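# Six arms hold a cloth above lanterns over painted patch

## Task

Six arms are mounted on the tabletop (scene frame, metres; heading measured counter-clockwise from +x): arm1 at (-0.87, +0.65, 0.72) heading -90; arm2 at (-0.87, -0.65, 0.72) heading +90; arm3 at (0.00, +0.65, 0.72) heading -90; arm4 at (0.00, -0.65, 0.72) heading +90; arm5 at (+0.87, +0.65, 0.72) heading -90; arm6 at (+0.87, -0.65, 0.72) heading +90. Grip the cloth only at its four handles and hold it motionless. Every part of it must sit roughly one hand's width above the lantern tops, and seen from above it must cover the painted patch. At the end the cloth must touch nothing else. Each lantern must still be upright in its starting spot. The task fails if, at the finish, any arm touches the cloth fabric itself or any gripper is holding a lantern.

## Robot and tools

Setup: six identical i2rt Big YAM arms named arm1 to arm6. Each has six joints, a two-finger gripper and a wrist camera. The wrist camera rides on top of the hand and looks toward the fingertips when joints 1 and 6 are zero and the hand points level and forward. A fully stretched hand reaches about 1.0 m from the joint-1 axis. The arms sit on the table's two long sides in three facing pairs (bases in the task text). Two fixed room cameras, cam_high and cam_low, give overall views.

Frame: everything uses one scene frame with its origin on the floor and +z up. The tabletop is near z=0.72. Angles are radians, gripper opening is metres. "hand" is the point halfway between the fingertips. Its z axis runs along the fingers and its y axis is the direction the fingers open and close. Foot poses are never printed.

Joints. Every joint target is absolute, never an offset. Allowed range and settle tolerance for each:
- joint1_rad -2.879..2.879 (±0.045): yaw of the whole arm about its foot. Positive is counter-clockwise from above. At 0 the arm extends the way its foot faces.
- joint2_rad 0..3.141 (±0.14): shoulder. At 0 the upper arm points back, about level. Raising the value lifts it and then brings it forward.
- joint3_rad 0..3.019 (±0.09): elbow. 0 is folded flat against the upper arm; larger values open it.
- joint4_rad -1.692..1.57 (±0.055): hand pitch, positive tilts fingers up.
- joint5_rad -1.57..1.57 (±0.03): hand sideways swing, positive toward the arm's right.
- joint6_rad -2.094..2.094 (±0.035): hand roll, positive clockwise viewed from behind the hand.
- gripper_m 0..0.093 (±0.003): fingertip gap. Grip force is about 50-62 N per pad at most, lower on some units.
Joints move at different speeds, so the hand may take a wide, curved route between postures.

Tools:
- execute_actions: required "actions" is a list with zero or one action. An action maps robot names ("arm1".."arm6") to {"joints": {joint name: absolute target}}. Any subset of joints and arms may appear. All named motions start at once and may finish at different times. No single action runs past 15 s. Optional "cameras" is a list of camera names (arm1_cam_wrist..arm6_cam_wrist, cam_high, cam_low, or "all"). Omitted, null or ["all"] returns every camera; [] returns none. An empty actions list just reports state and images. An unknown key, unknown camera or out-of-range number rejects the whole call and nothing moves. A joint or arm you leave out may keep driving toward its previous target.
- wait: "seconds" from 0 to 10. Commands nothing new and returns the same things as an empty action.
- zoom_image: "camera" plus "region" [x0, y0, x1, y1] in pixels, origin at the top-left, at most 504x504. It works only on cameras that returned full images in the latest result.
- finished_scene: "scene" (integer 1 or 2). Ends the scene for good and reports success, so call it only once the goal is met and stable.

Results: joint_positions gives current angles. The "pictures" line lists image order. joint_status tells how each commanded motion ended:
- "off_target": stopped short and may still be pushing.
- "contact_stop" or "time_out": the joint now holds where it stopped. After a time_out a joint may still push toward a target near its current spot, which on_its_own will name.
- "not_followed" (with a "joint command not followed" line and a cause): an arm-to-arm or self clearance check blocked those joint targets. They may be retried with later actions; any gripper command still runs.
on_its_own covers what the call did not command. Its "held at" is the held target, not the actual position. Joint torques are listed in joint order, without the gripper. They are never zero, carry per-arm offsets and noise, and friction can fake or hide a load. "MOTOR HOT" appears from 85 °C. At 100 °C an OVER-TEMPERATURE FAULT drops that arm and reports "limit_stop_at_motor_heat"; resend the target after it cools. To relieve a pushing joint, command it to its reported position. A target very close to the current value may not move the joint. A joint carrying load can sag.

Cautions: these arms never stop on contact and can push hard, which overheats motors. Arms pressing hard on each other fails the run, and no state line reports arm-arm contact. The clearance check can be too late and ignores fingers, gripper housings and wrist cameras, so keep paired arms apart. Lanterns are rigid: do not tip them, move them or push them off the work area. Loose objects may get nudged at times. Avoid drops, slips and slams. The simulation keeps running while you reply, holding your last command. A typical sequence: inspect cameras, open grippers, approach each handle from above, close on it, lift together to about 10 cm over the lantern tops, centre the cloth over the patch, hold still, confirm visually, then finish.

Each tool is called as a command line: name --argument value for each argument, lists and objects as JSON in quotes; but a table of rows of numbers goes row by row, as --pt "numbers of a row", without its own name.

## Session

execute_actions --actions '[]'

Scene clock: 0.00 s.
Joint torques (N m, as the arm reports them, + toward a larger angle): no reading
Motor temperatures (°C, as the motors report them): arm1=[29 30 31 29 28 28] | arm2=[28 28 26 30 27 30] | arm3=[27 28 31 28 29 28] | arm4=[27 27 28 27 26 28] | arm5=[31 29 27 30 26 28] | arm6=[27 28 29 29 28 27]
arm1.joint_positions: joint1_rad=-0.008 joint2_rad=+0.434 joint3_rad=+1.482 joint4_rad=-1.527 joint5_rad=-0.016 joint6_rad=+0.005 gripper_m=+0.094
arm1.joint_status: not commanded
arm1.hand: x=-0.8750 y=+0.5326 z=+1.3268 quat_wxyz=(-0.372, -0.609, -0.600, +0.360) (m; scene frame)
arm2.joint_positions: joint1_rad=+0.002 joint2_rad=+0.451 joint3_rad=+1.455 joint4_rad=-1.532 joint5_rad=-0.001 joint6_rad=-0.009 gripper_m=+0.095
arm2.joint_status: not commanded
arm2.hand: x=-0.8756 y=-0.5188 z=+1.3173 quat_wxyz=(-0.356, +0.618, -0.610, -0.345) (m; scene frame)
arm3.joint_positions: joint1_rad=-0.015 joint2_rad=+0.432 joint3_rad=+1.462 joint4_rad=-1.527 joint5_rad=-0.007 joint6_rad=-0.010 gripper_m=+0.094
arm3.joint_status: not commanded
arm3.hand: x=-0.0031 y=+0.5313 z=+1.3591 quat_wxyz=(-0.354, -0.616, -0.599, +0.370) (m; scene frame)
arm4.joint_positions: joint1_rad=+0.013 joint2_rad=+0.423 joint3_rad=+1.480 joint4_rad=-1.520 joint5_rad=-0.004 joint6_rad=+0.005 gripper_m=+0.094
arm4.joint_status: not commanded
arm4.hand: x=+0.0029 y=-0.5377 z=+1.3395 quat_wxyz=(-0.372, +0.595, -0.608, -0.372) (m; scene frame)
arm5.joint_positions: joint1_rad=-0.014 joint2_rad=+0.450 joint3_rad=+1.470 joint4_rad=-1.540 joint5_rad=-0.006 joint6_rad=-0.017 gripper_m=+0.095
arm5.joint_status: not commanded
arm5.hand: x=+0.8757 y=+0.5298 z=+1.3411 quat_wxyz=(-0.361, -0.593, -0.628, +0.352) (m; scene frame)
arm6.joint_positions: joint1_rad=+0.002 joint2_rad=+0.435 joint3_rad=+1.460 joint4_rad=-1.541 joint5_rad=-0.010 joint6_rad=-0.002 gripper_m=+0.094
arm6.joint_status: not commanded
arm6.hand: x=+0.8710 y=-0.5298 z=+1.3649 quat_wxyz=(-0.353, +0.612, -0.611, -0.358) (m; scene frame)
pictures: arm1_cam_wrist, arm2_cam_wrist, arm3_cam_wrist, arm4_cam_wrist, arm5_cam_wrist, arm6_cam_wrist, cam_high, cam_low
Images, in order (width x height): arm1_cam_wrist 616x616, arm2_cam_wrist 616x616, arm3_cam_wrist 616x616, arm4_cam_wrist 616x616, arm5_cam_wrist 616x616, arm6_cam_wrist 616x616, cam_high 672x504, cam_low 672x504.

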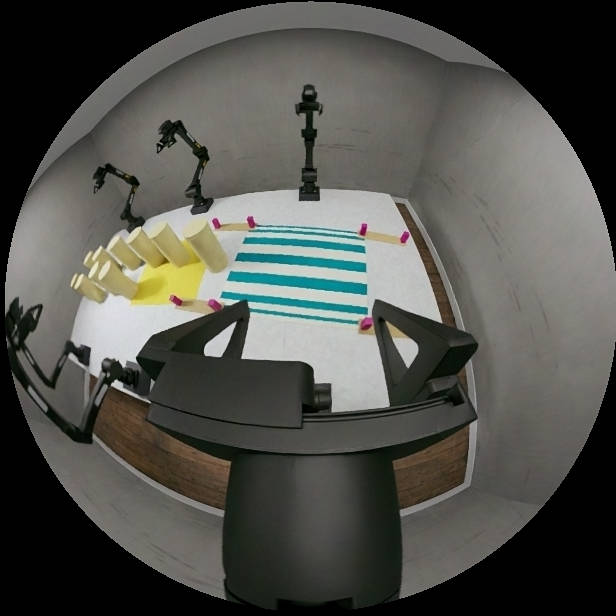

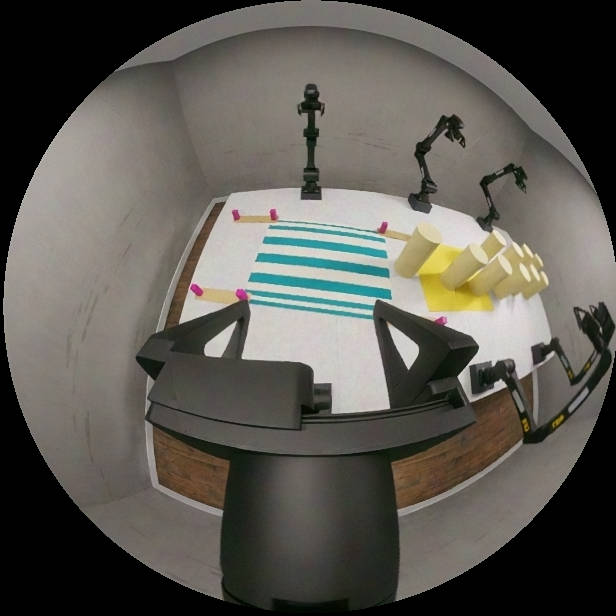

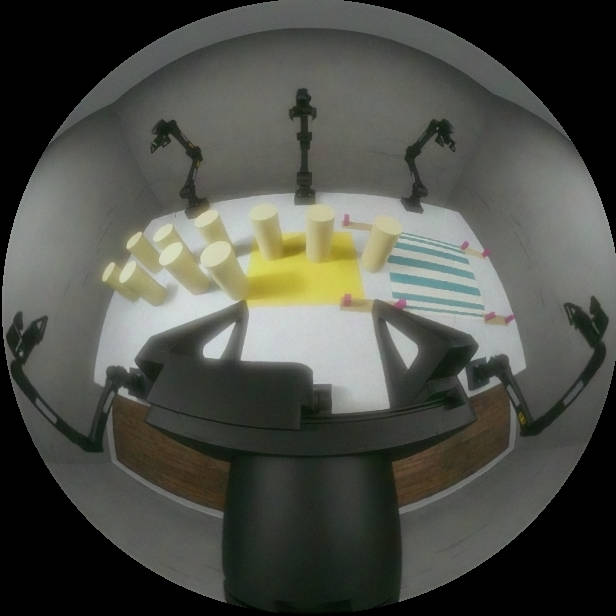

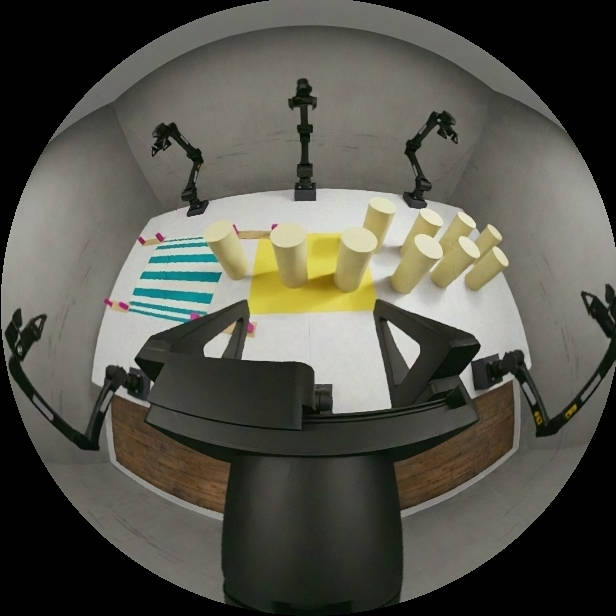

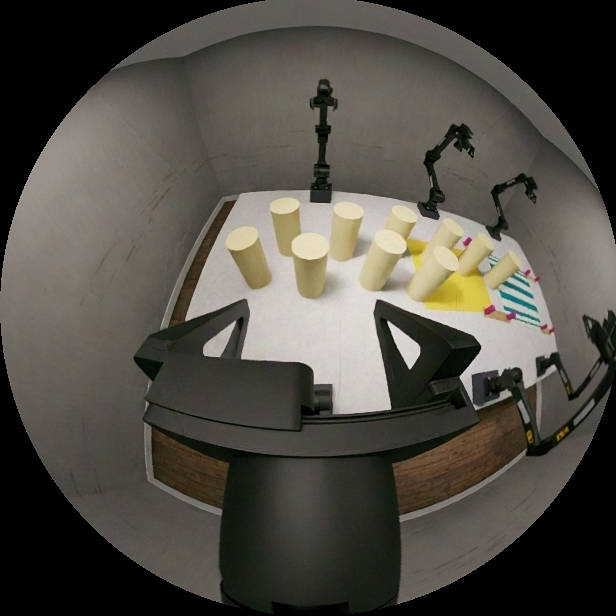

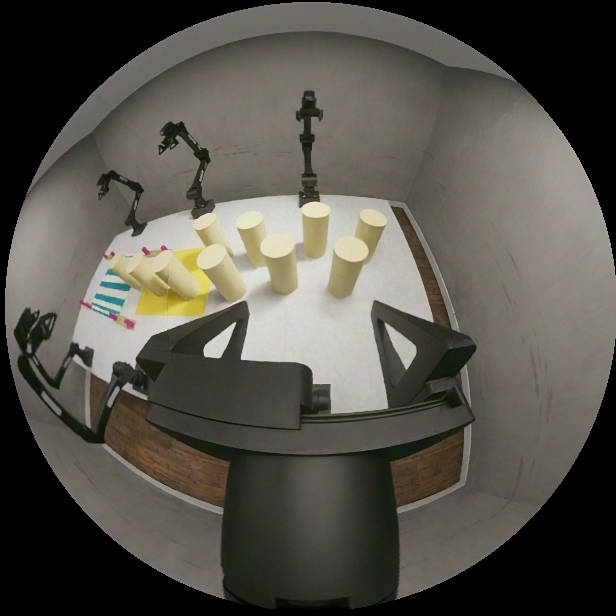

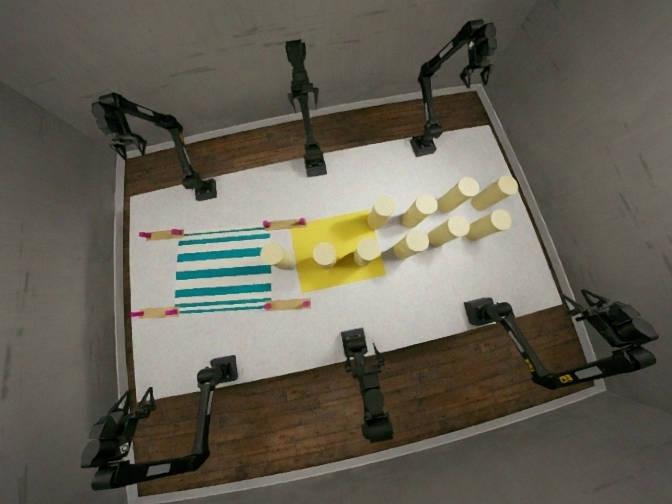

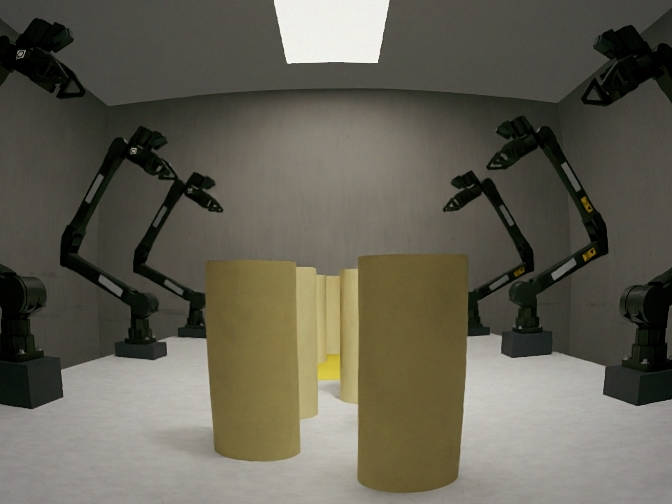

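zoom_image --camera "cam_high" --region '[110, 130, 530, 400]'

zoom_image --camera "arm1_cam_wrist" --region '[60, 180, 460, 360]'

Region (110, 130, 530, 400) of cam_high's 672x504 image, scaled by 1.200, with more detail than that image has; it fills the top 324 rows of this view, and the rest is white.

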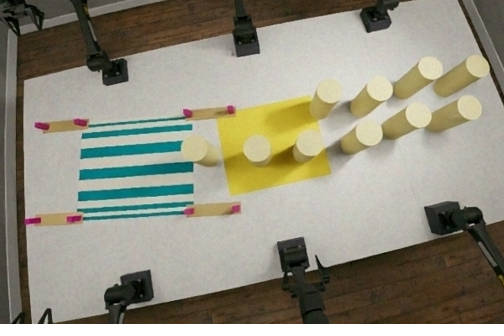

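Region (60, 180, 460, 360) of arm1_cam_wrist's 616x616 image, scaled by 1.260, with more detail than that image has; it fills the top 227 rows of this view, and the rest is white.

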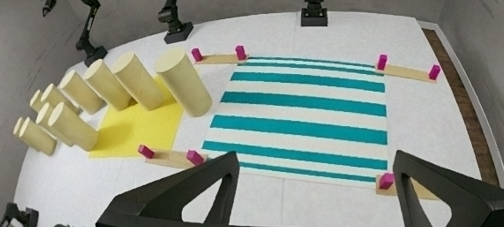

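zoom_image --camera "cam_high" --region '[120, 200, 320, 340]'

zoom_image --camera "cam_high" --region '[240, 180, 440, 320]'

Region (120, 200, 320, 340) of cam_high's 672x504 image, scaled by 2.520, with more detail than that image has; it fills the top 353 rows of this view, and the rest is white.

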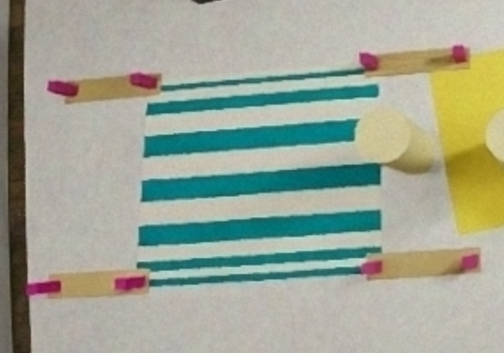

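Region (240, 180, 440, 320) of cam_high's 672x504 image, scaled by 2.520, with more detail than that image has; it fills the top 353 rows of this view, and the rest is white.

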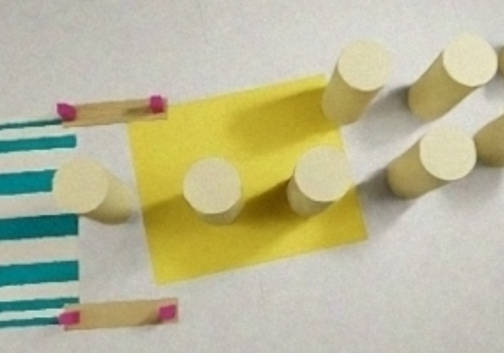

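execute_actions --actions '[{"arm1":{"joints":{"joint1_rad":-0.612,"joint2_rad":1.2,"joint3_rad":1.0,"joint4_rad":-1.37}},"arm2":{"joints":{"joint1_rad":0.587,"joint2_rad":1.5,"joint3_rad":1.2,"joint4_rad":-1.27}},"arm3":{"joints":{"joint1_rad":-0.843,"joint2_rad":1.6,"joint3_rad":1.3,"joint4_rad":-1.27}},"arm4":{"joints":{"joint1_rad":0.984,"joint2_rad":1.7,"joint3_rad":1.5,"joint4_rad":-1.37}},"arm5":{"joints":{"joint4_rad":0.0}},"arm6":{"joints":{"joint3_rad":0.6}}}]' --cameras '["arm1_cam_wrist","arm2_cam_wrist","arm3_cam_wrist","arm4_cam_wrist","cam_high"]'

Scene clock: 70.93 s.
Joint torques (N m, as the arm reports them, + toward a larger angle): arm1=[ 0.48 -8.89 11.08  0.38  0.16  0.05] | arm2=[ -0.14 -12.64  10.56   0.64  -0.08   0.01] | arm3=[ -0.59 -14.12  10.17   0.46   0.06  -0.09] | arm4=[ -1.35 -14.44  10.95   0.27  -0.1    0.14] | arm5=[ 0.19  6.81  5.15  1.37 -0.01  0.07] | arm6=[0.44 1.72 9.08 0.87 0.07 0.02]
Motor temperatures (°C, as the motors report them): arm1=[29 31 34 29 28 28] | arm2=[28 28 29 30 27 30] | arm3=[27 28 34 28 29 28] | arm4=[27 27 32 27 26 28] | arm5=[31 29 30 31 26 28] | arm6=[27 28 32 30 28 27]
arm1.joint_positions: joint1_rad=-0.607 joint2_rad=+1.187 joint3_rad=+0.970 joint4_rad=-1.371 joint5_rad=-0.017 joint6_rad=+0.005 gripper_m=+0.094
arm1.joint_status: all done
arm1.hand: x=-1.0489 y=+0.3930 z=+0.9348 quat_wxyz=(-0.004, -0.888, -0.459, -0.017) (m; scene frame)
arm2.joint_positions: joint1_rad=+0.591 joint2_rad=+1.498 joint3_rad=+1.199 joint4_rad=-1.280 joint5_rad=+0.000 joint6_rad=-0.009 gripper_m=+0.095
arm2.joint_status: all done
arm2.hand: x=-1.1063 y=-0.2949 z=+0.9132 quat_wxyz=(+0.002, +0.883, -0.469, +0.010) (m; scene frame)
arm3.joint_positions: joint1_rad=-0.846 joint2_rad=+1.596 joint3_rad=+1.295 joint4_rad=-1.279 joint5_rad=-0.008 joint6_rad=-0.010 gripper_m=+0.094
arm3.joint_status: all done
arm3.hand: x=-0.3536 y=+0.3529 z=+0.9477 quat_wxyz=(-0.002, -0.938, -0.346, -0.004) (m; scene frame)
arm4.joint_positions: joint1_rad=+0.993 joint2_rad=+1.699 joint3_rad=+1.489 joint4_rad=-1.378 joint5_rad=-0.004 joint6_rad=+0.005 gripper_m=+0.094
arm4.joint_status: all done
arm4.hand: x=-0.4160 y=-0.3610 z=+0.9418 quat_wxyz=(+0.005, +0.953, -0.302, +0.007) (m; scene frame)
arm5.joint_positions: joint1_rad=-0.014 joint2_rad=+0.450 joint3_rad=+1.470 joint4_rad=-0.015 joint5_rad=-0.006 joint6_rad=-0.017 gripper_m=+0.095
arm5.joint_status: all done
arm5.hand: x=+0.8734 y=+0.6129 z=+1.6705 quat_wxyz=(-0.686, -0.188, -0.203, +0.673) (m; scene frame)
arm6.joint_positions: joint1_rad=+0.002 joint2_rad=+0.437 joint3_rad=+0.613 joint4_rad=-1.541 joint5_rad=-0.010 joint6_rad=-0.002 gripper_m=+0.094
arm6.joint_status: all done
arm6.hand: x=+0.8699 y=-0.5160 z=+0.9864 quat_wxyz=(-0.067, +0.703, -0.704, -0.076) (m; scene frame)
pictures: arm1_cam_wrist, arm2_cam_wrist, arm3_cam_wrist, arm4_cam_wrist, cam_high
Images, in order (width x height): arm1_cam_wrist 616x616, arm2_cam_wrist 616x616, arm3_cam_wrist 616x616, arm4_cam_wrist 616x616, cam_high 672x504.

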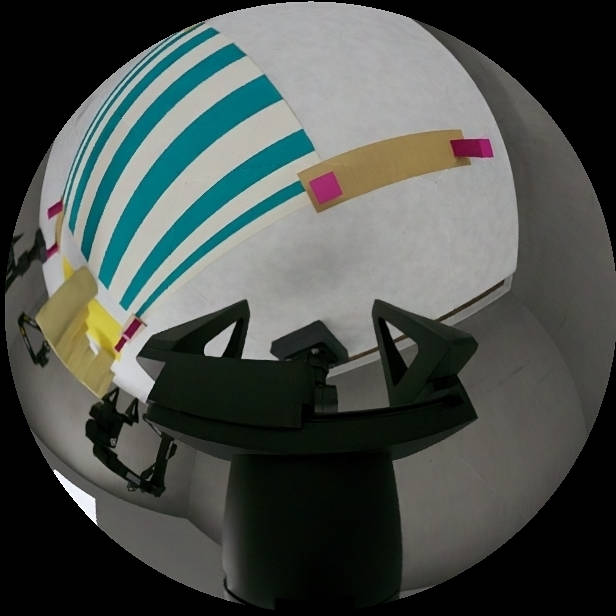

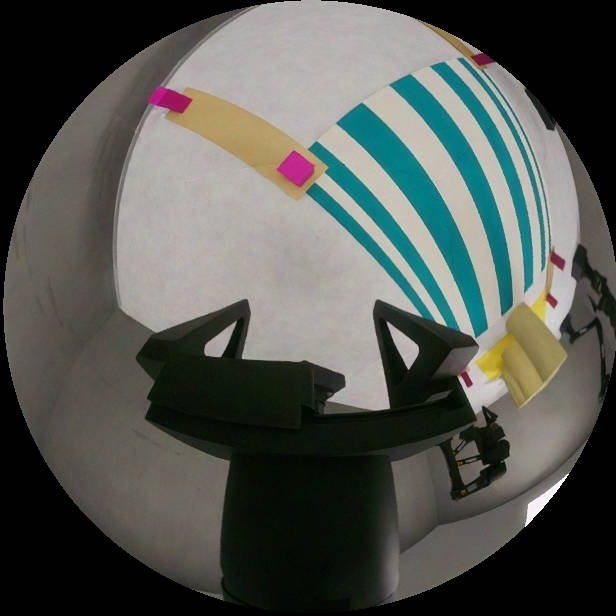

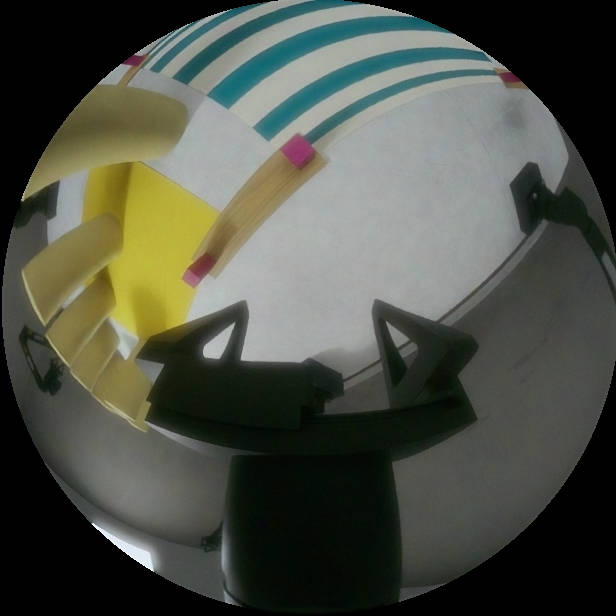

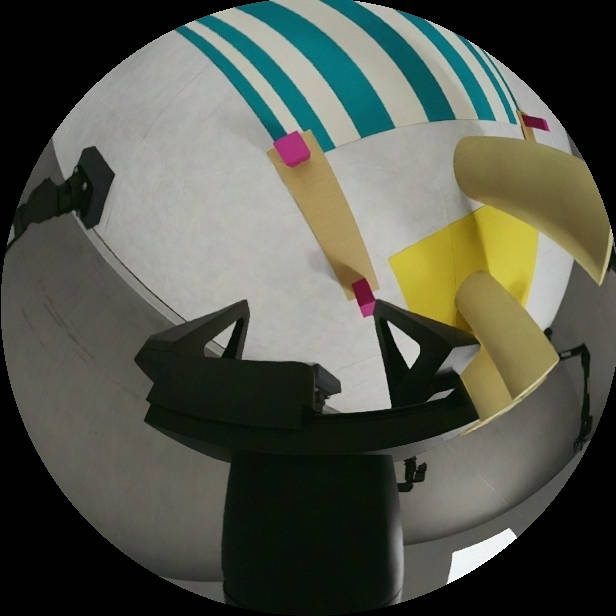

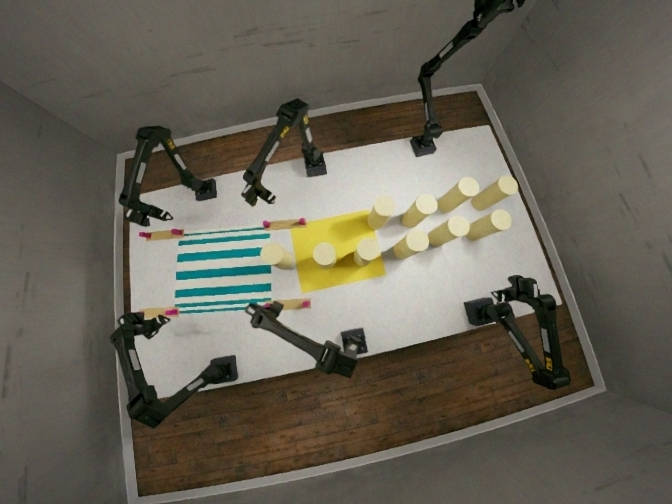

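execute_actions --actions '[{"arm1":{"joints":{"joint1_rad":-0.648,"joint2_rad":1.467,"joint3_rad":0.95,"joint4_rad":-1.035,"joint5_rad":0,"joint6_rad":-0.52}},"arm2":{"joints":{"joint1_rad":0.615,"joint2_rad":1.8,"joint3_rad":1.351,"joint4_rad":-1.115,"joint6_rad":0.76}},"arm3":{"joints":{"joint1_rad":-0.825,"joint2_rad":2.015,"joint3_rad":1.57,"joint4_rad":-1.12,"joint6_rad":-0.72}},"arm4":{"joints":{"joint1_rad":1.02,"joint2_rad":2.055,"joint3_rad":1.725,"joint4_rad":-1.23,"joint6_rad":1.14}}}]' --cameras '["arm1_cam_wrist","arm2_cam_wrist","arm3_cam_wrist","arm4_cam_wrist","cam_low"]'

Scene clock: 192.87 s.
Joint torques (N m, as the arm reports them, + toward a larger angle): arm1=[  0.23 -13.65   8.47   0.82   0.15  -0.05] | arm2=[  0.42 -18.34  12.68   0.47  -0.02   0.19] | arm3=[  0.   -21.76  11.56   0.37  -0.01  -0.21] | arm4=[  0.32 -18.59  12.2    0.24  -0.02   0.24] | arm5=[0.15 6.88 5.14 1.37 0.   0.07] | arm6=[0.32 1.76 9.01 0.85 0.07 0.01]
Motor temperatures (°C, as the motors report them): arm1=[29 31 38 29 28 28] | arm2=[28 29 31 30 27 30] | arm3=[27 31 37 28 29 28] | arm4=[27 30 36 27 26 28] | arm5=[31 30 30 30 26 28] | arm6=[27 28 34 30 28 27]
arm1.joint_positions: joint1_rad=-0.638 joint2_rad=+1.475 joint3_rad=+0.939 joint4_rad=-1.046 joint5_rad=-0.002 joint6_rad=-0.510 gripper_m=+0.094
arm1.joint_status: all done
arm1.hand: x=-1.0982 y=+0.3467 z=+0.8283 quat_wxyz=(-0.002, -0.753, -0.658, -0.010) (m; scene frame)
arm2.joint_positions: joint1_rad=+0.612 joint2_rad=+1.812 joint3_rad=+1.316 joint4_rad=-1.123 joint5_rad=+0.000 joint6_rad=+0.747 gripper_m=+0.095
arm2.joint_status: all done
arm2.hand: x=-1.1563 y=-0.2368 z=+0.8121 quat_wxyz=(+0.000, +0.655, -0.755, +0.030) (m; scene frame)
arm3.joint_positions: joint1_rad=-0.835 joint2_rad=+2.023 joint3_rad=+1.542 joint4_rad=-1.126 joint5_rad=-0.008 joint6_rad=-0.712 gripper_m=+0.094
arm3.joint_status: all done
arm3.hand: x=-0.4386 y=+0.2736 z=+0.8183 quat_wxyz=(-0.004, -0.758, -0.651, -0.017) (m; scene frame)
arm4.joint_positions: joint1_rad=+1.008 joint2_rad=+2.056 joint3_rad=+1.693 joint4_rad=-1.239 joint5_rad=-0.004 joint6_rad=+1.128 gripper_m=+0.094
arm4.joint_status: all done
arm4.hand: x=-0.5045 y=-0.3110 z=+0.8226 quat_wxyz=(-0.001, +0.653, -0.758, +0.015) (m; scene frame)
arm5.joint_positions: joint1_rad=-0.014 joint2_rad=+0.450 joint3_rad=+1.470 joint4_rad=-0.015 joint5_rad=-0.006 joint6_rad=-0.017 gripper_m=+0.095
arm5.joint_status: not commanded
arm5.hand: x=+0.8734 y=+0.6129 z=+1.6705 quat_wxyz=(-0.686, -0.188, -0.203, +0.673) (m; scene frame)
arm6.joint_positions: joint1_rad=+0.002 joint2_rad=+0.437 joint3_rad=+0.613 joint4_rad=-1.541 joint5_rad=-0.010 joint6_rad=-0.002 gripper_m=+0.094
arm6.joint_status: not commanded
arm6.hand: x=+0.8699 y=-0.5160 z=+0.9864 quat_wxyz=(-0.067, +0.703, -0.704, -0.076) (m; scene frame)
pictures: arm1_cam_wrist, arm2_cam_wrist, arm3_cam_wrist, arm4_cam_wrist, cam_low
Images, in order (width x height): arm1_cam_wrist 616x616, arm2_cam_wrist 616x616, arm3_cam_wrist 616x616, arm4_cam_wrist 616x616, cam_low 672x504.

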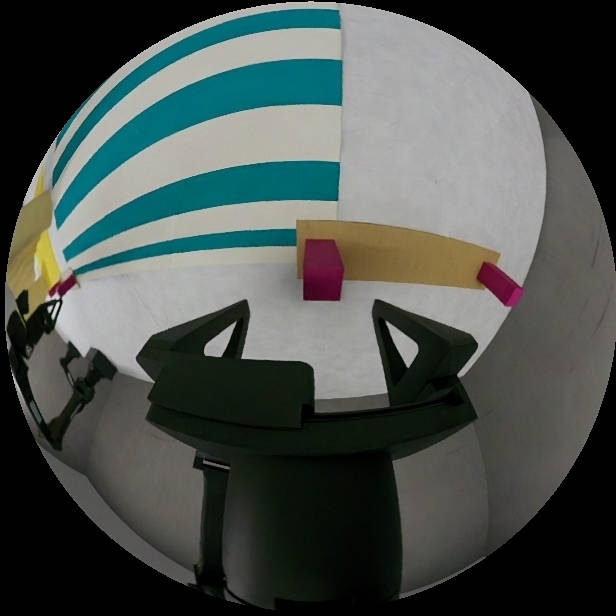

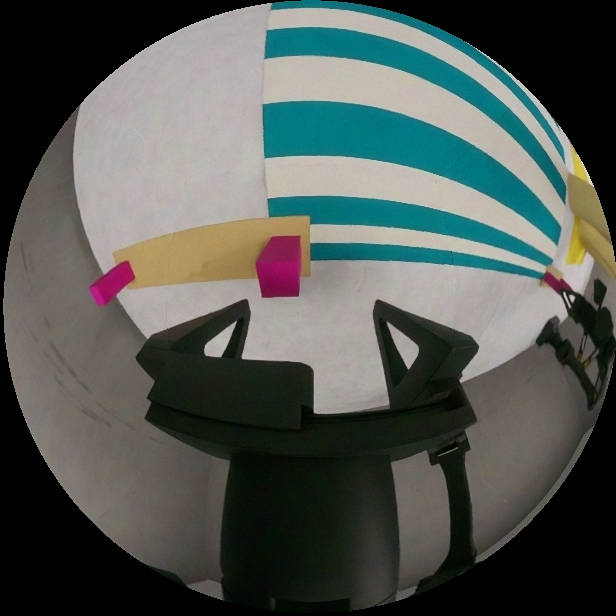

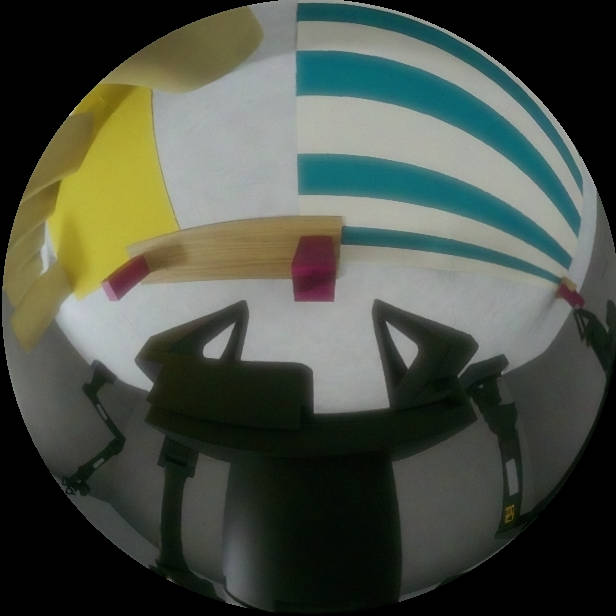

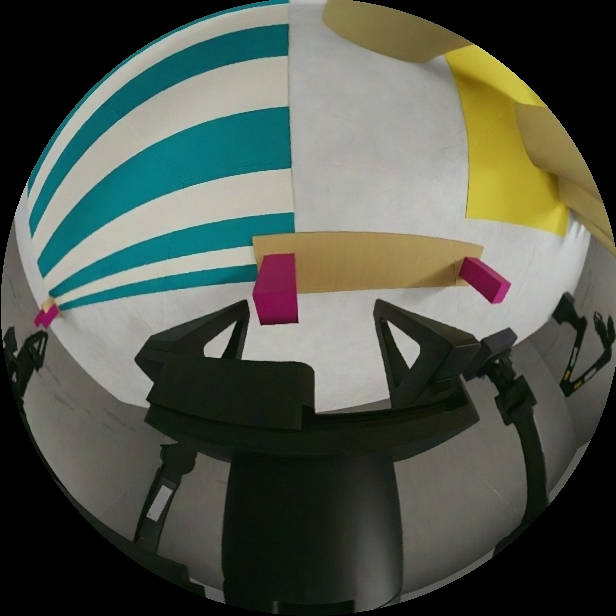

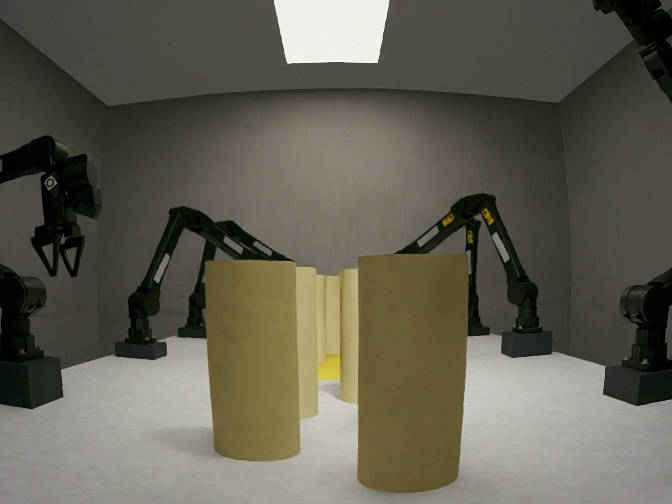

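execute_actions --actions '[{"arm1":{"joints":{"joint1_rad":-0.668,"joint2_rad":1.597,"joint3_rad":0.87,"joint4_rad":-0.81,"joint6_rad":-0.545}},"arm2":{"joints":{"joint1_rad":0.652,"joint2_rad":1.892,"joint3_rad":1.29,"joint4_rad":-0.93,"joint6_rad":0.8}},"arm3":{"joints":{"joint1_rad":-0.83,"joint2_rad":2.08,"joint3_rad":1.475,"joint4_rad":-0.938,"joint6_rad":-0.72}},"arm4":{"joints":{"joint1_rad":1.07,"joint2_rad":2.145,"joint3_rad":1.675,"joint4_rad":-1.075,"joint6_rad":1.19}}}]' --cameras '["arm1_cam_wrist","arm2_cam_wrist","arm3_cam_wrist","arm4_cam_wrist"]'

Scene clock: 236.00 s.
Joint torques (N m, as the arm reports them, + toward a larger angle): arm1=[ -0.21 -13.96   7.38   0.82   0.18  -0.05] | arm2=[ -0.21 -17.7    9.24   0.82  -0.02   0.17] | arm3=[ -0.2  -20.14   8.52   0.94  -0.01  -0.19] | arm4=[ -1.04 -18.9    8.78   0.56  -0.02   0.22] | arm5=[ 0.19  6.86  5.15  1.39 -0.01  0.07] | arm6=[0.39 1.72 9.06 0.88 0.07 0.  ]
Motor temperatures (°C, as the motors report them): arm1=[29 31 37 29 28 28] | arm2=[28 31 32 30 27 30] | arm3=[27 33 38 28 29 28] | arm4=[27 32 38 27 27 28] | arm5=[31 30 30 30 26 28] | arm6=[27 28 34 30 28 27]
arm1.joint_positions: joint1_rad=-0.657 joint2_rad=+1.603 joint3_rad=+0.859 joint4_rad=-0.821 joint5_rad=-0.002 joint6_rad=-0.536 gripper_m=+0.094
arm1.joint_status: all done
arm1.hand: x=-1.1062 y=+0.3472 z=+0.7571 quat_wxyz=(-0.004, -0.750, -0.661, -0.002) (m; scene frame)
arm2.joint_positions: joint1_rad=+0.655 joint2_rad=+1.889 joint3_rad=+1.290 joint4_rad=-0.945 joint5_rad=+0.000 joint6_rad=+0.787 gripper_m=+0.095
arm2.joint_status: all done
arm2.hand: x=-1.1884 y=-0.2298 z=+0.7653 quat_wxyz=(-0.004, +0.657, -0.754, -0.008) (m; scene frame)
arm3.joint_positions: joint1_rad=-0.835 joint2_rad=+2.069 joint3_rad=+1.474 joint4_rad=-0.954 joint5_rad=-0.008 joint6_rad=-0.712 gripper_m=+0.094
arm3.joint_status: all done
arm3.hand: x=-0.4433 y=+0.2696 z=+0.7699 quat_wxyz=(-0.003, -0.758, -0.652, +0.012) (m; scene frame)
arm4.joint_positions: joint1_rad=+1.071 joint2_rad=+2.144 joint3_rad=+1.676 joint4_rad=-1.092 joint5_rad=-0.004 joint6_rad=+1.178 gripper_m=+0.094
arm4.joint_status: all done
arm4.hand: x=-0.5421 y=-0.3334 z=+0.7639 quat_wxyz=(+0.004, +0.657, -0.754, -0.005) (m; scene frame)
arm5.joint_positions: joint1_rad=-0.014 joint2_rad=+0.450 joint3_rad=+1.470 joint4_rad=-0.015 joint5_rad=-0.006 joint6_rad=-0.017 gripper_m=+0.095
arm5.joint_status: not commanded
arm5.hand: x=+0.8734 y=+0.6129 z=+1.6705 quat_wxyz=(-0.686, -0.188, -0.203, +0.673) (m; scene frame)
arm6.joint_positions: joint1_rad=+0.002 joint2_rad=+0.437 joint3_rad=+0.613 joint4_rad=-1.541 joint5_rad=-0.010 joint6_rad=-0.002 gripper_m=+0.094
arm6.joint_status: not commanded
arm6.hand: x=+0.8699 y=-0.5160 z=+0.9864 quat_wxyz=(-0.067, +0.703, -0.704, -0.076) (m; scene frame)
pictures: arm1_cam_wrist, arm2_cam_wrist, arm3_cam_wrist, arm4_cam_wrist
Images, in order (width x height): arm1_cam_wrist 616x616, arm2_cam_wrist 616x616, arm3_cam_wrist 616x616, arm4_cam_wrist 616x616.

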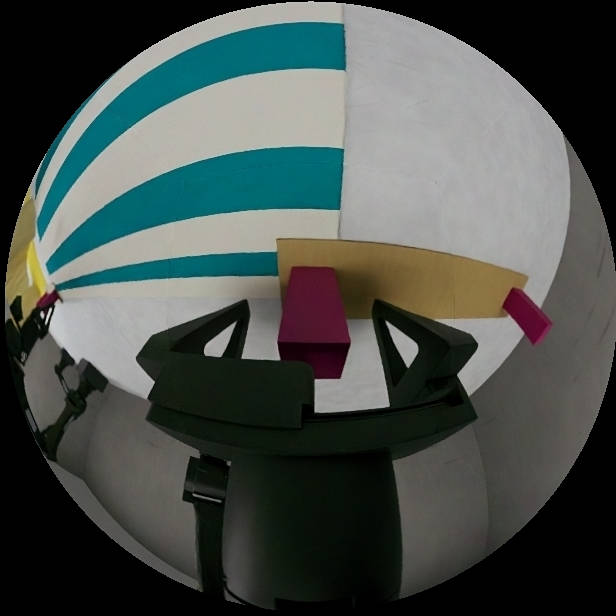

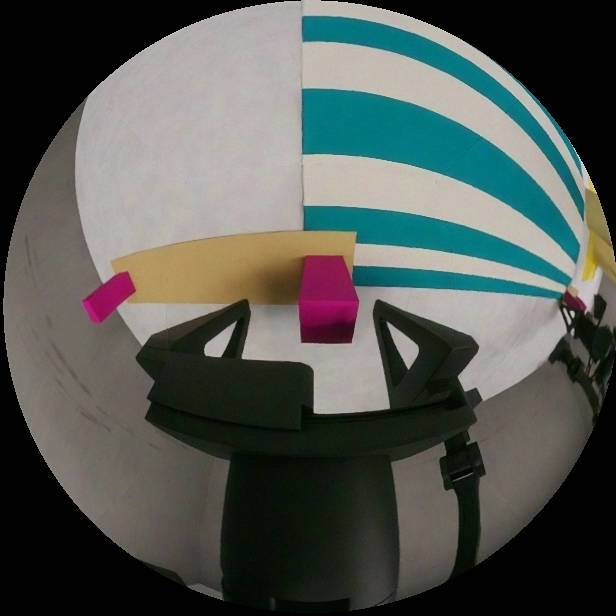

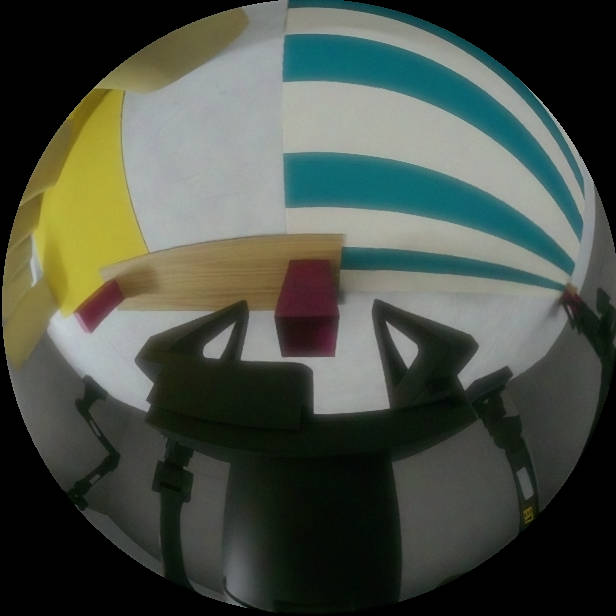

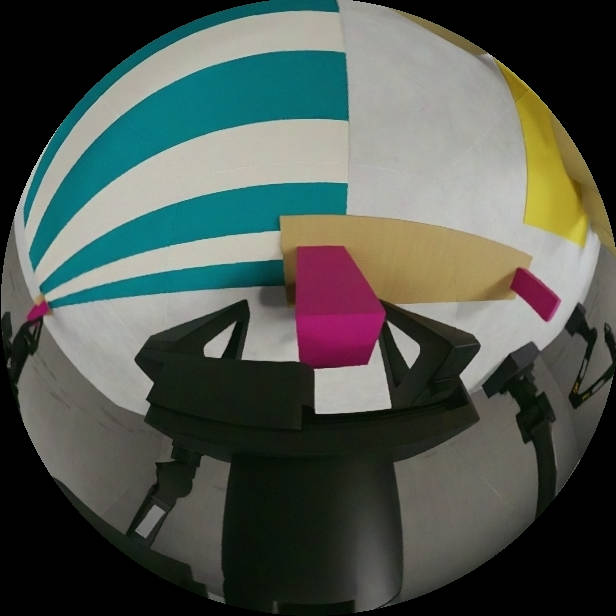

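execute_actions --actions '[{"arm1":{"joints":{"gripper_m":0.0}},"arm2":{"joints":{"joint1_rad":0.624,"joint2_rad":1.91,"joint6_rad":0.76}},"arm3":{"joints":{"joint2_rad":2.1}},"arm4":{"joints":{"joint1_rad":1.03,"joint2_rad":2.16,"joint6_rad":1.14}}}]' --cameras '["arm1_cam_wrist","arm2_cam_wrist","arm3_cam_wrist","arm4_cam_wrist"]'

Scene clock: 265.57 s.
Joint torques (N m, as the arm reports them, + toward a larger angle): arm1=[  0.05 -14.08   7.51   0.83   0.13  -0.02] | arm2=[  0.29 -16.07   9.24   0.82  -0.01  -0.15] | arm3=[ -0.44 -18.47   8.6    0.89   0.    -0.19] | arm4=[ -1.55 -17.76   8.81   0.59  -0.02   0.04] | arm5=[ 0.19  6.85  5.13  1.37 -0.01  0.07] | arm6=[0.29 1.84 9.01 0.87 0.07 0.  ]
Motor temperatures (°C, as the motors report them): arm1=[29 31 36 29 28 28] | arm2=[28 31 31 30 27 30] | arm3=[27 33 37 28 29 28] | arm4=[27 33 36 27 27 28] | arm5=[31 30 30 30 26 28] | arm6=[27 28 35 30 28 27]
arm1.joint_positions: joint1_rad=-0.657 joint2_rad=+1.603 joint3_rad=+0.859 joint4_rad=-0.821 joint5_rad=-0.001 joint6_rad=-0.537 gripper_m=+0.029
arm1.joint_status: gripper_m off_target (ended at +0.029, target +0.000)
arm1.hand: x=-1.1063 y=+0.3473 z=+0.7571 quat_wxyz=(-0.003, -0.750, -0.661, -0.002) (m; scene frame)
arm2.joint_positions: joint1_rad=+0.624 joint2_rad=+1.889 joint3_rad=+1.290 joint4_rad=-0.945 joint5_rad=+0.000 joint6_rad=+0.773 gripper_m=+0.095
arm2.joint_status: all done
arm2.hand: x=-1.1752 y=-0.2202 z=+0.7654 quat_wxyz=(-0.004, +0.650, -0.760, -0.008) (m; scene frame)
arm3.joint_positions: joint1_rad=-0.835 joint2_rad=+2.071 joint3_rad=+1.474 joint4_rad=-0.954 joint5_rad=-0.008 joint6_rad=-0.712 gripper_m=+0.094
arm3.joint_status: all done
arm3.hand: x=-0.4431 y=+0.2698 z=+0.7689 quat_wxyz=(-0.003, -0.758, -0.652, +0.011) (m; scene frame)
arm4.joint_positions: joint1_rad=+1.036 joint2_rad=+2.144 joint3_rad=+1.676 joint4_rad=-1.092 joint5_rad=-0.004 joint6_rad=+1.152 gripper_m=+0.094
arm4.joint_status: all done
arm4.hand: x=-0.5306 y=-0.3143 z=+0.7639 quat_wxyz=(+0.004, +0.654, -0.757, -0.005) (m; scene frame)
arm5.joint_positions: joint1_rad=-0.014 joint2_rad=+0.450 joint3_rad=+1.470 joint4_rad=-0.015 joint5_rad=-0.006 joint6_rad=-0.017 gripper_m=+0.095
arm5.joint_status: not commanded
arm5.hand: x=+0.8734 y=+0.6129 z=+1.6705 quat_wxyz=(-0.686, -0.188, -0.203, +0.673) (m; scene frame)
arm6.joint_positions: joint1_rad=+0.002 joint2_rad=+0.437 joint3_rad=+0.613 joint4_rad=-1.541 joint5_rad=-0.010 joint6_rad=-0.002 gripper_m=+0.094
arm6.joint_status: not commanded
arm6.hand: x=+0.8699 y=-0.5160 z=+0.9864 quat_wxyz=(-0.067, +0.703, -0.704, -0.076) (m; scene frame)
pictures: arm1_cam_wrist, arm2_cam_wrist, arm3_cam_wrist, arm4_cam_wrist
Images, in order (width x height): arm1_cam_wrist 616x616, arm2_cam_wrist 616x616, arm3_cam_wrist 616x616, arm4_cam_wrist 616x616.

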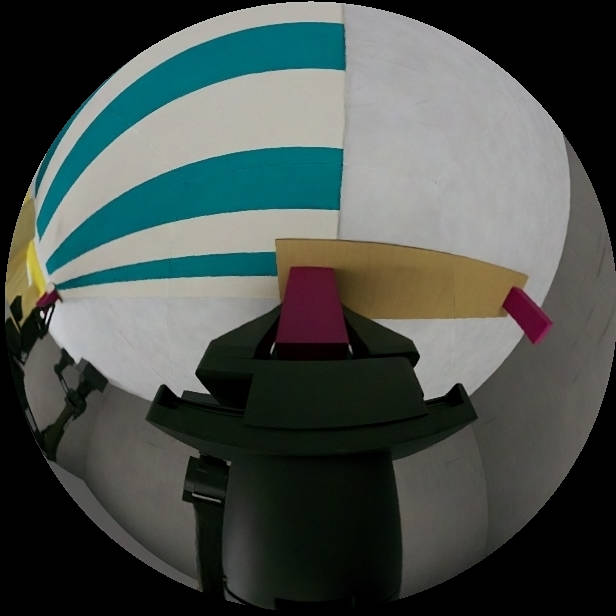

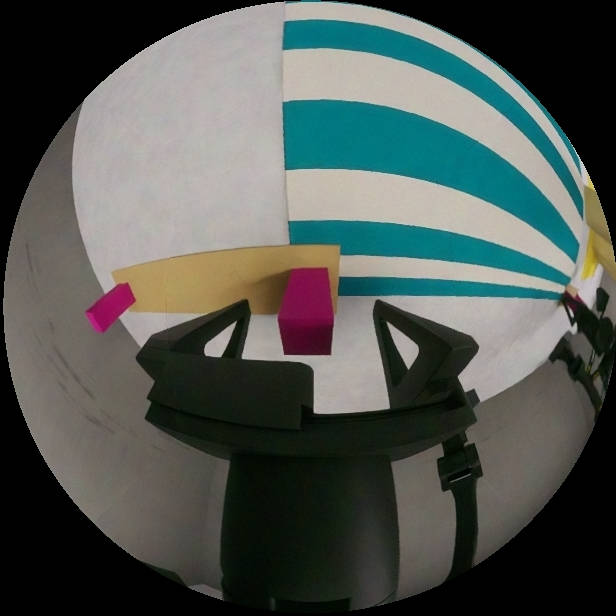

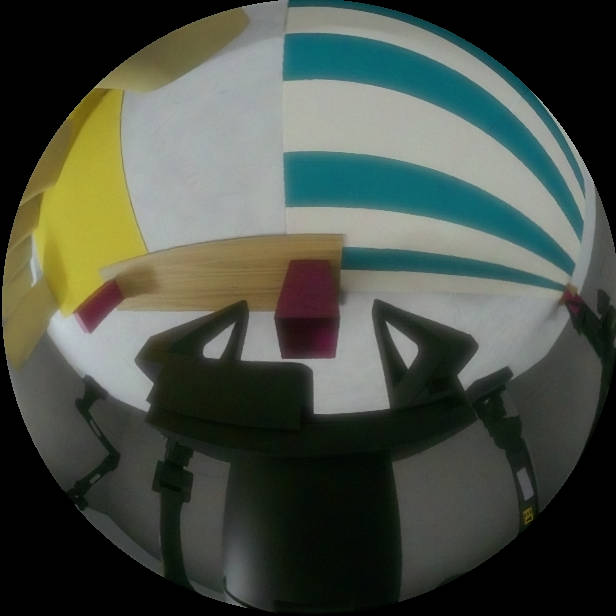

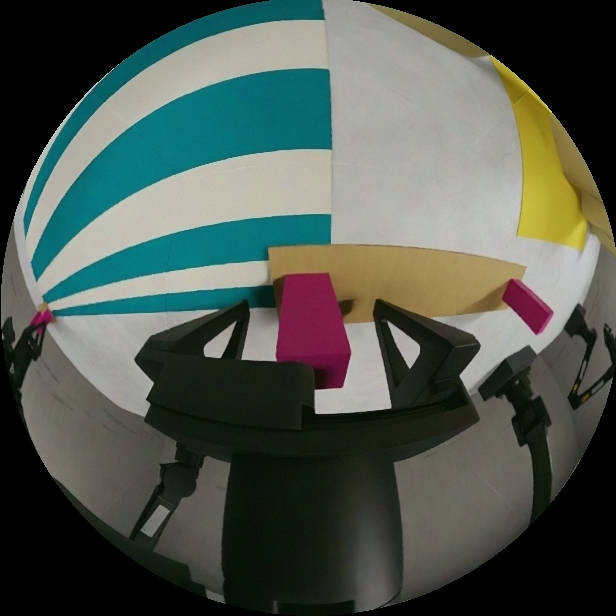

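execute_actions --actions '[{"arm4":{"joints":{"gripper_m":0.0}},"arm2":{"joints":{"joint2_rad":1.945}},"arm3":{"joints":{"joint2_rad":2.125}}}]' --cameras '["arm2_cam_wrist","arm3_cam_wrist","arm4_cam_wrist"]'

Scene clock: 272.03 s.
Joint torques (N m, as the arm reports them, + toward a larger angle): arm1=[  0.01 -14.2    7.46   0.81   0.12  -0.04] | arm2=[  0.19 -17.19   8.95   0.73  -0.02  -0.15] | arm3=[ -0.29 -19.22   8.15   0.78   0.    -0.19] | arm4=[ -1.16 -17.76   8.81   0.43   0.05   0.08] | arm5=[0.17 6.83 5.14 1.37 0.   0.07] | arm6=[0.55 1.85 9.02 0.81 0.06 0.01]
Motor temperatures (°C, as the motors report them): arm1=[29 31 36 29 28 28] | arm2=[28 31 31 30 27 30] | arm3=[27 33 37 28 29 28] | arm4=[27 33 36 27 27 28] | arm5=[31 30 30 30 26 28] | arm6=[27 28 35 30 28 27]
arm1.joint_positions: joint1_rad=-0.657 joint2_rad=+1.603 joint3_rad=+0.859 joint4_rad=-0.821 joint5_rad=-0.001 joint6_rad=-0.537 gripper_m=+0.029
arm1.joint_status: not commanded
arm1.hand: x=-1.1063 y=+0.3473 z=+0.7571 quat_wxyz=(-0.003, -0.750, -0.661, -0.002) (m; scene frame)
arm2.joint_positions: joint1_rad=+0.624 joint2_rad=+1.934 joint3_rad=+1.290 joint4_rad=-0.944 joint5_rad=+0.000 joint6_rad=+0.773 gripper_m=+0.095
arm2.joint_status: all done
arm2.hand: x=-1.1716 y=-0.2251 z=+0.7426 quat_wxyz=(-0.002, +0.650, -0.760, +0.014) (m; scene frame)
arm3.joint_positions: joint1_rad=-0.835 joint2_rad=+2.104 joint3_rad=+1.474 joint4_rad=-0.954 joint5_rad=-0.008 joint6_rad=-0.712 gripper_m=+0.094
arm3.joint_status: all done
arm3.hand: x=-0.4388 y=+0.2735 z=+0.7501 quat_wxyz=(-0.003, -0.758, -0.652, -0.006) (m; scene frame)
arm4.joint_positions: joint1_rad=+1.036 joint2_rad=+2.145 joint3_rad=+1.676 joint4_rad=-1.087 joint5_rad=-0.006 joint6_rad=+1.147 gripper_m=+0.029
arm4.joint_status: gripper_m off_target (ended at +0.029, target +0.000)
arm4.hand: x=-0.5317 y=-0.3140 z=+0.7637 quat_wxyz=(+0.006, +0.656, -0.755, -0.007) (m; scene frame)
arm5.joint_positions: joint1_rad=-0.014 joint2_rad=+0.450 joint3_rad=+1.470 joint4_rad=-0.015 joint5_rad=-0.006 joint6_rad=-0.017 gripper_m=+0.095
arm5.joint_status: not commanded
arm5.hand: x=+0.8734 y=+0.6129 z=+1.6705 quat_wxyz=(-0.686, -0.188, -0.203, +0.673) (m; scene frame)
arm6.joint_positions: joint1_rad=+0.002 joint2_rad=+0.437 joint3_rad=+0.613 joint4_rad=-1.541 joint5_rad=-0.010 joint6_rad=-0.002 gripper_m=+0.094
arm6.joint_status: not commanded
arm6.hand: x=+0.8699 y=-0.5160 z=+0.9864 quat_wxyz=(-0.067, +0.703, -0.704, -0.076) (m; scene frame)
pictures: arm2_cam_wrist, arm3_cam_wrist, arm4_cam_wrist
Images, in order (width x height): arm2_cam_wrist 616x616, arm3_cam_wrist 616x616, arm4_cam_wrist 616x616.

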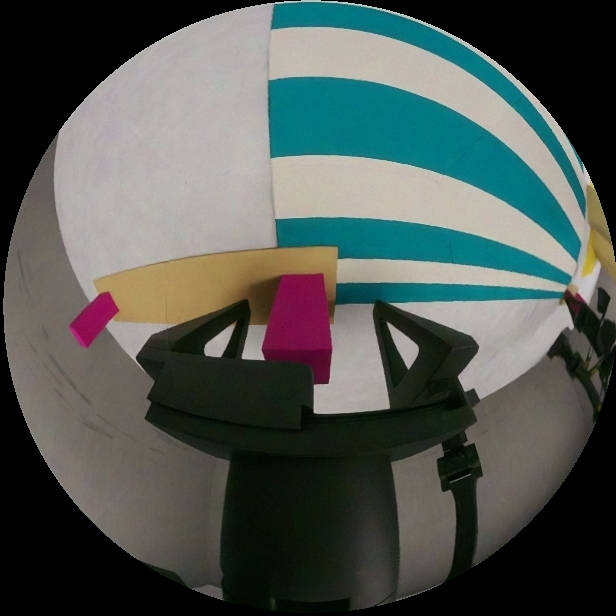

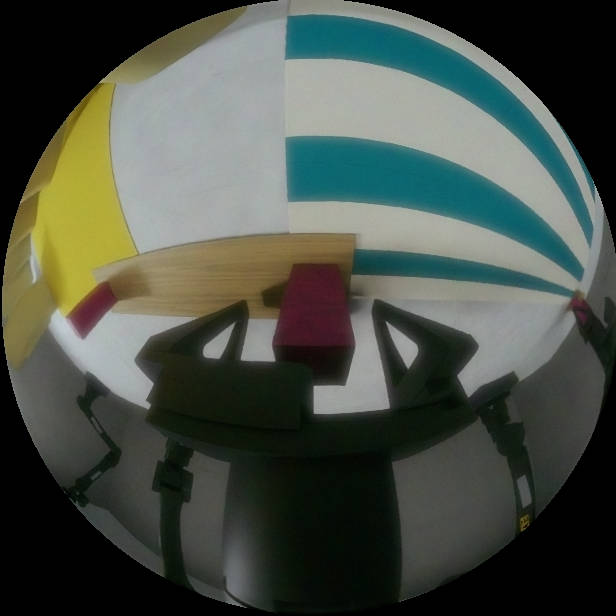

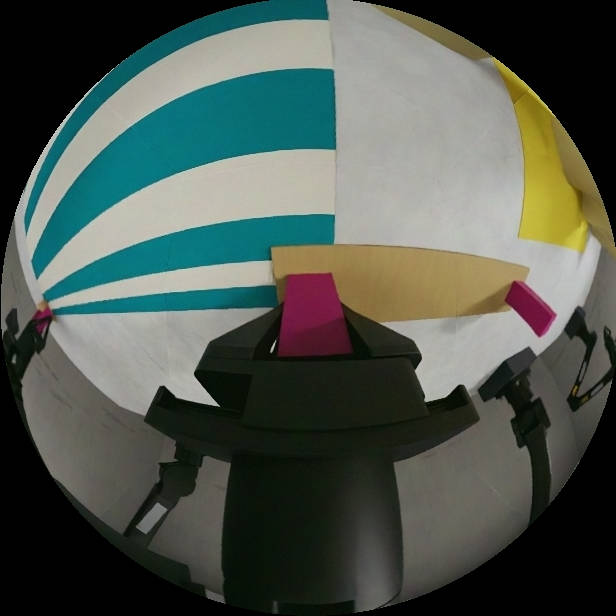

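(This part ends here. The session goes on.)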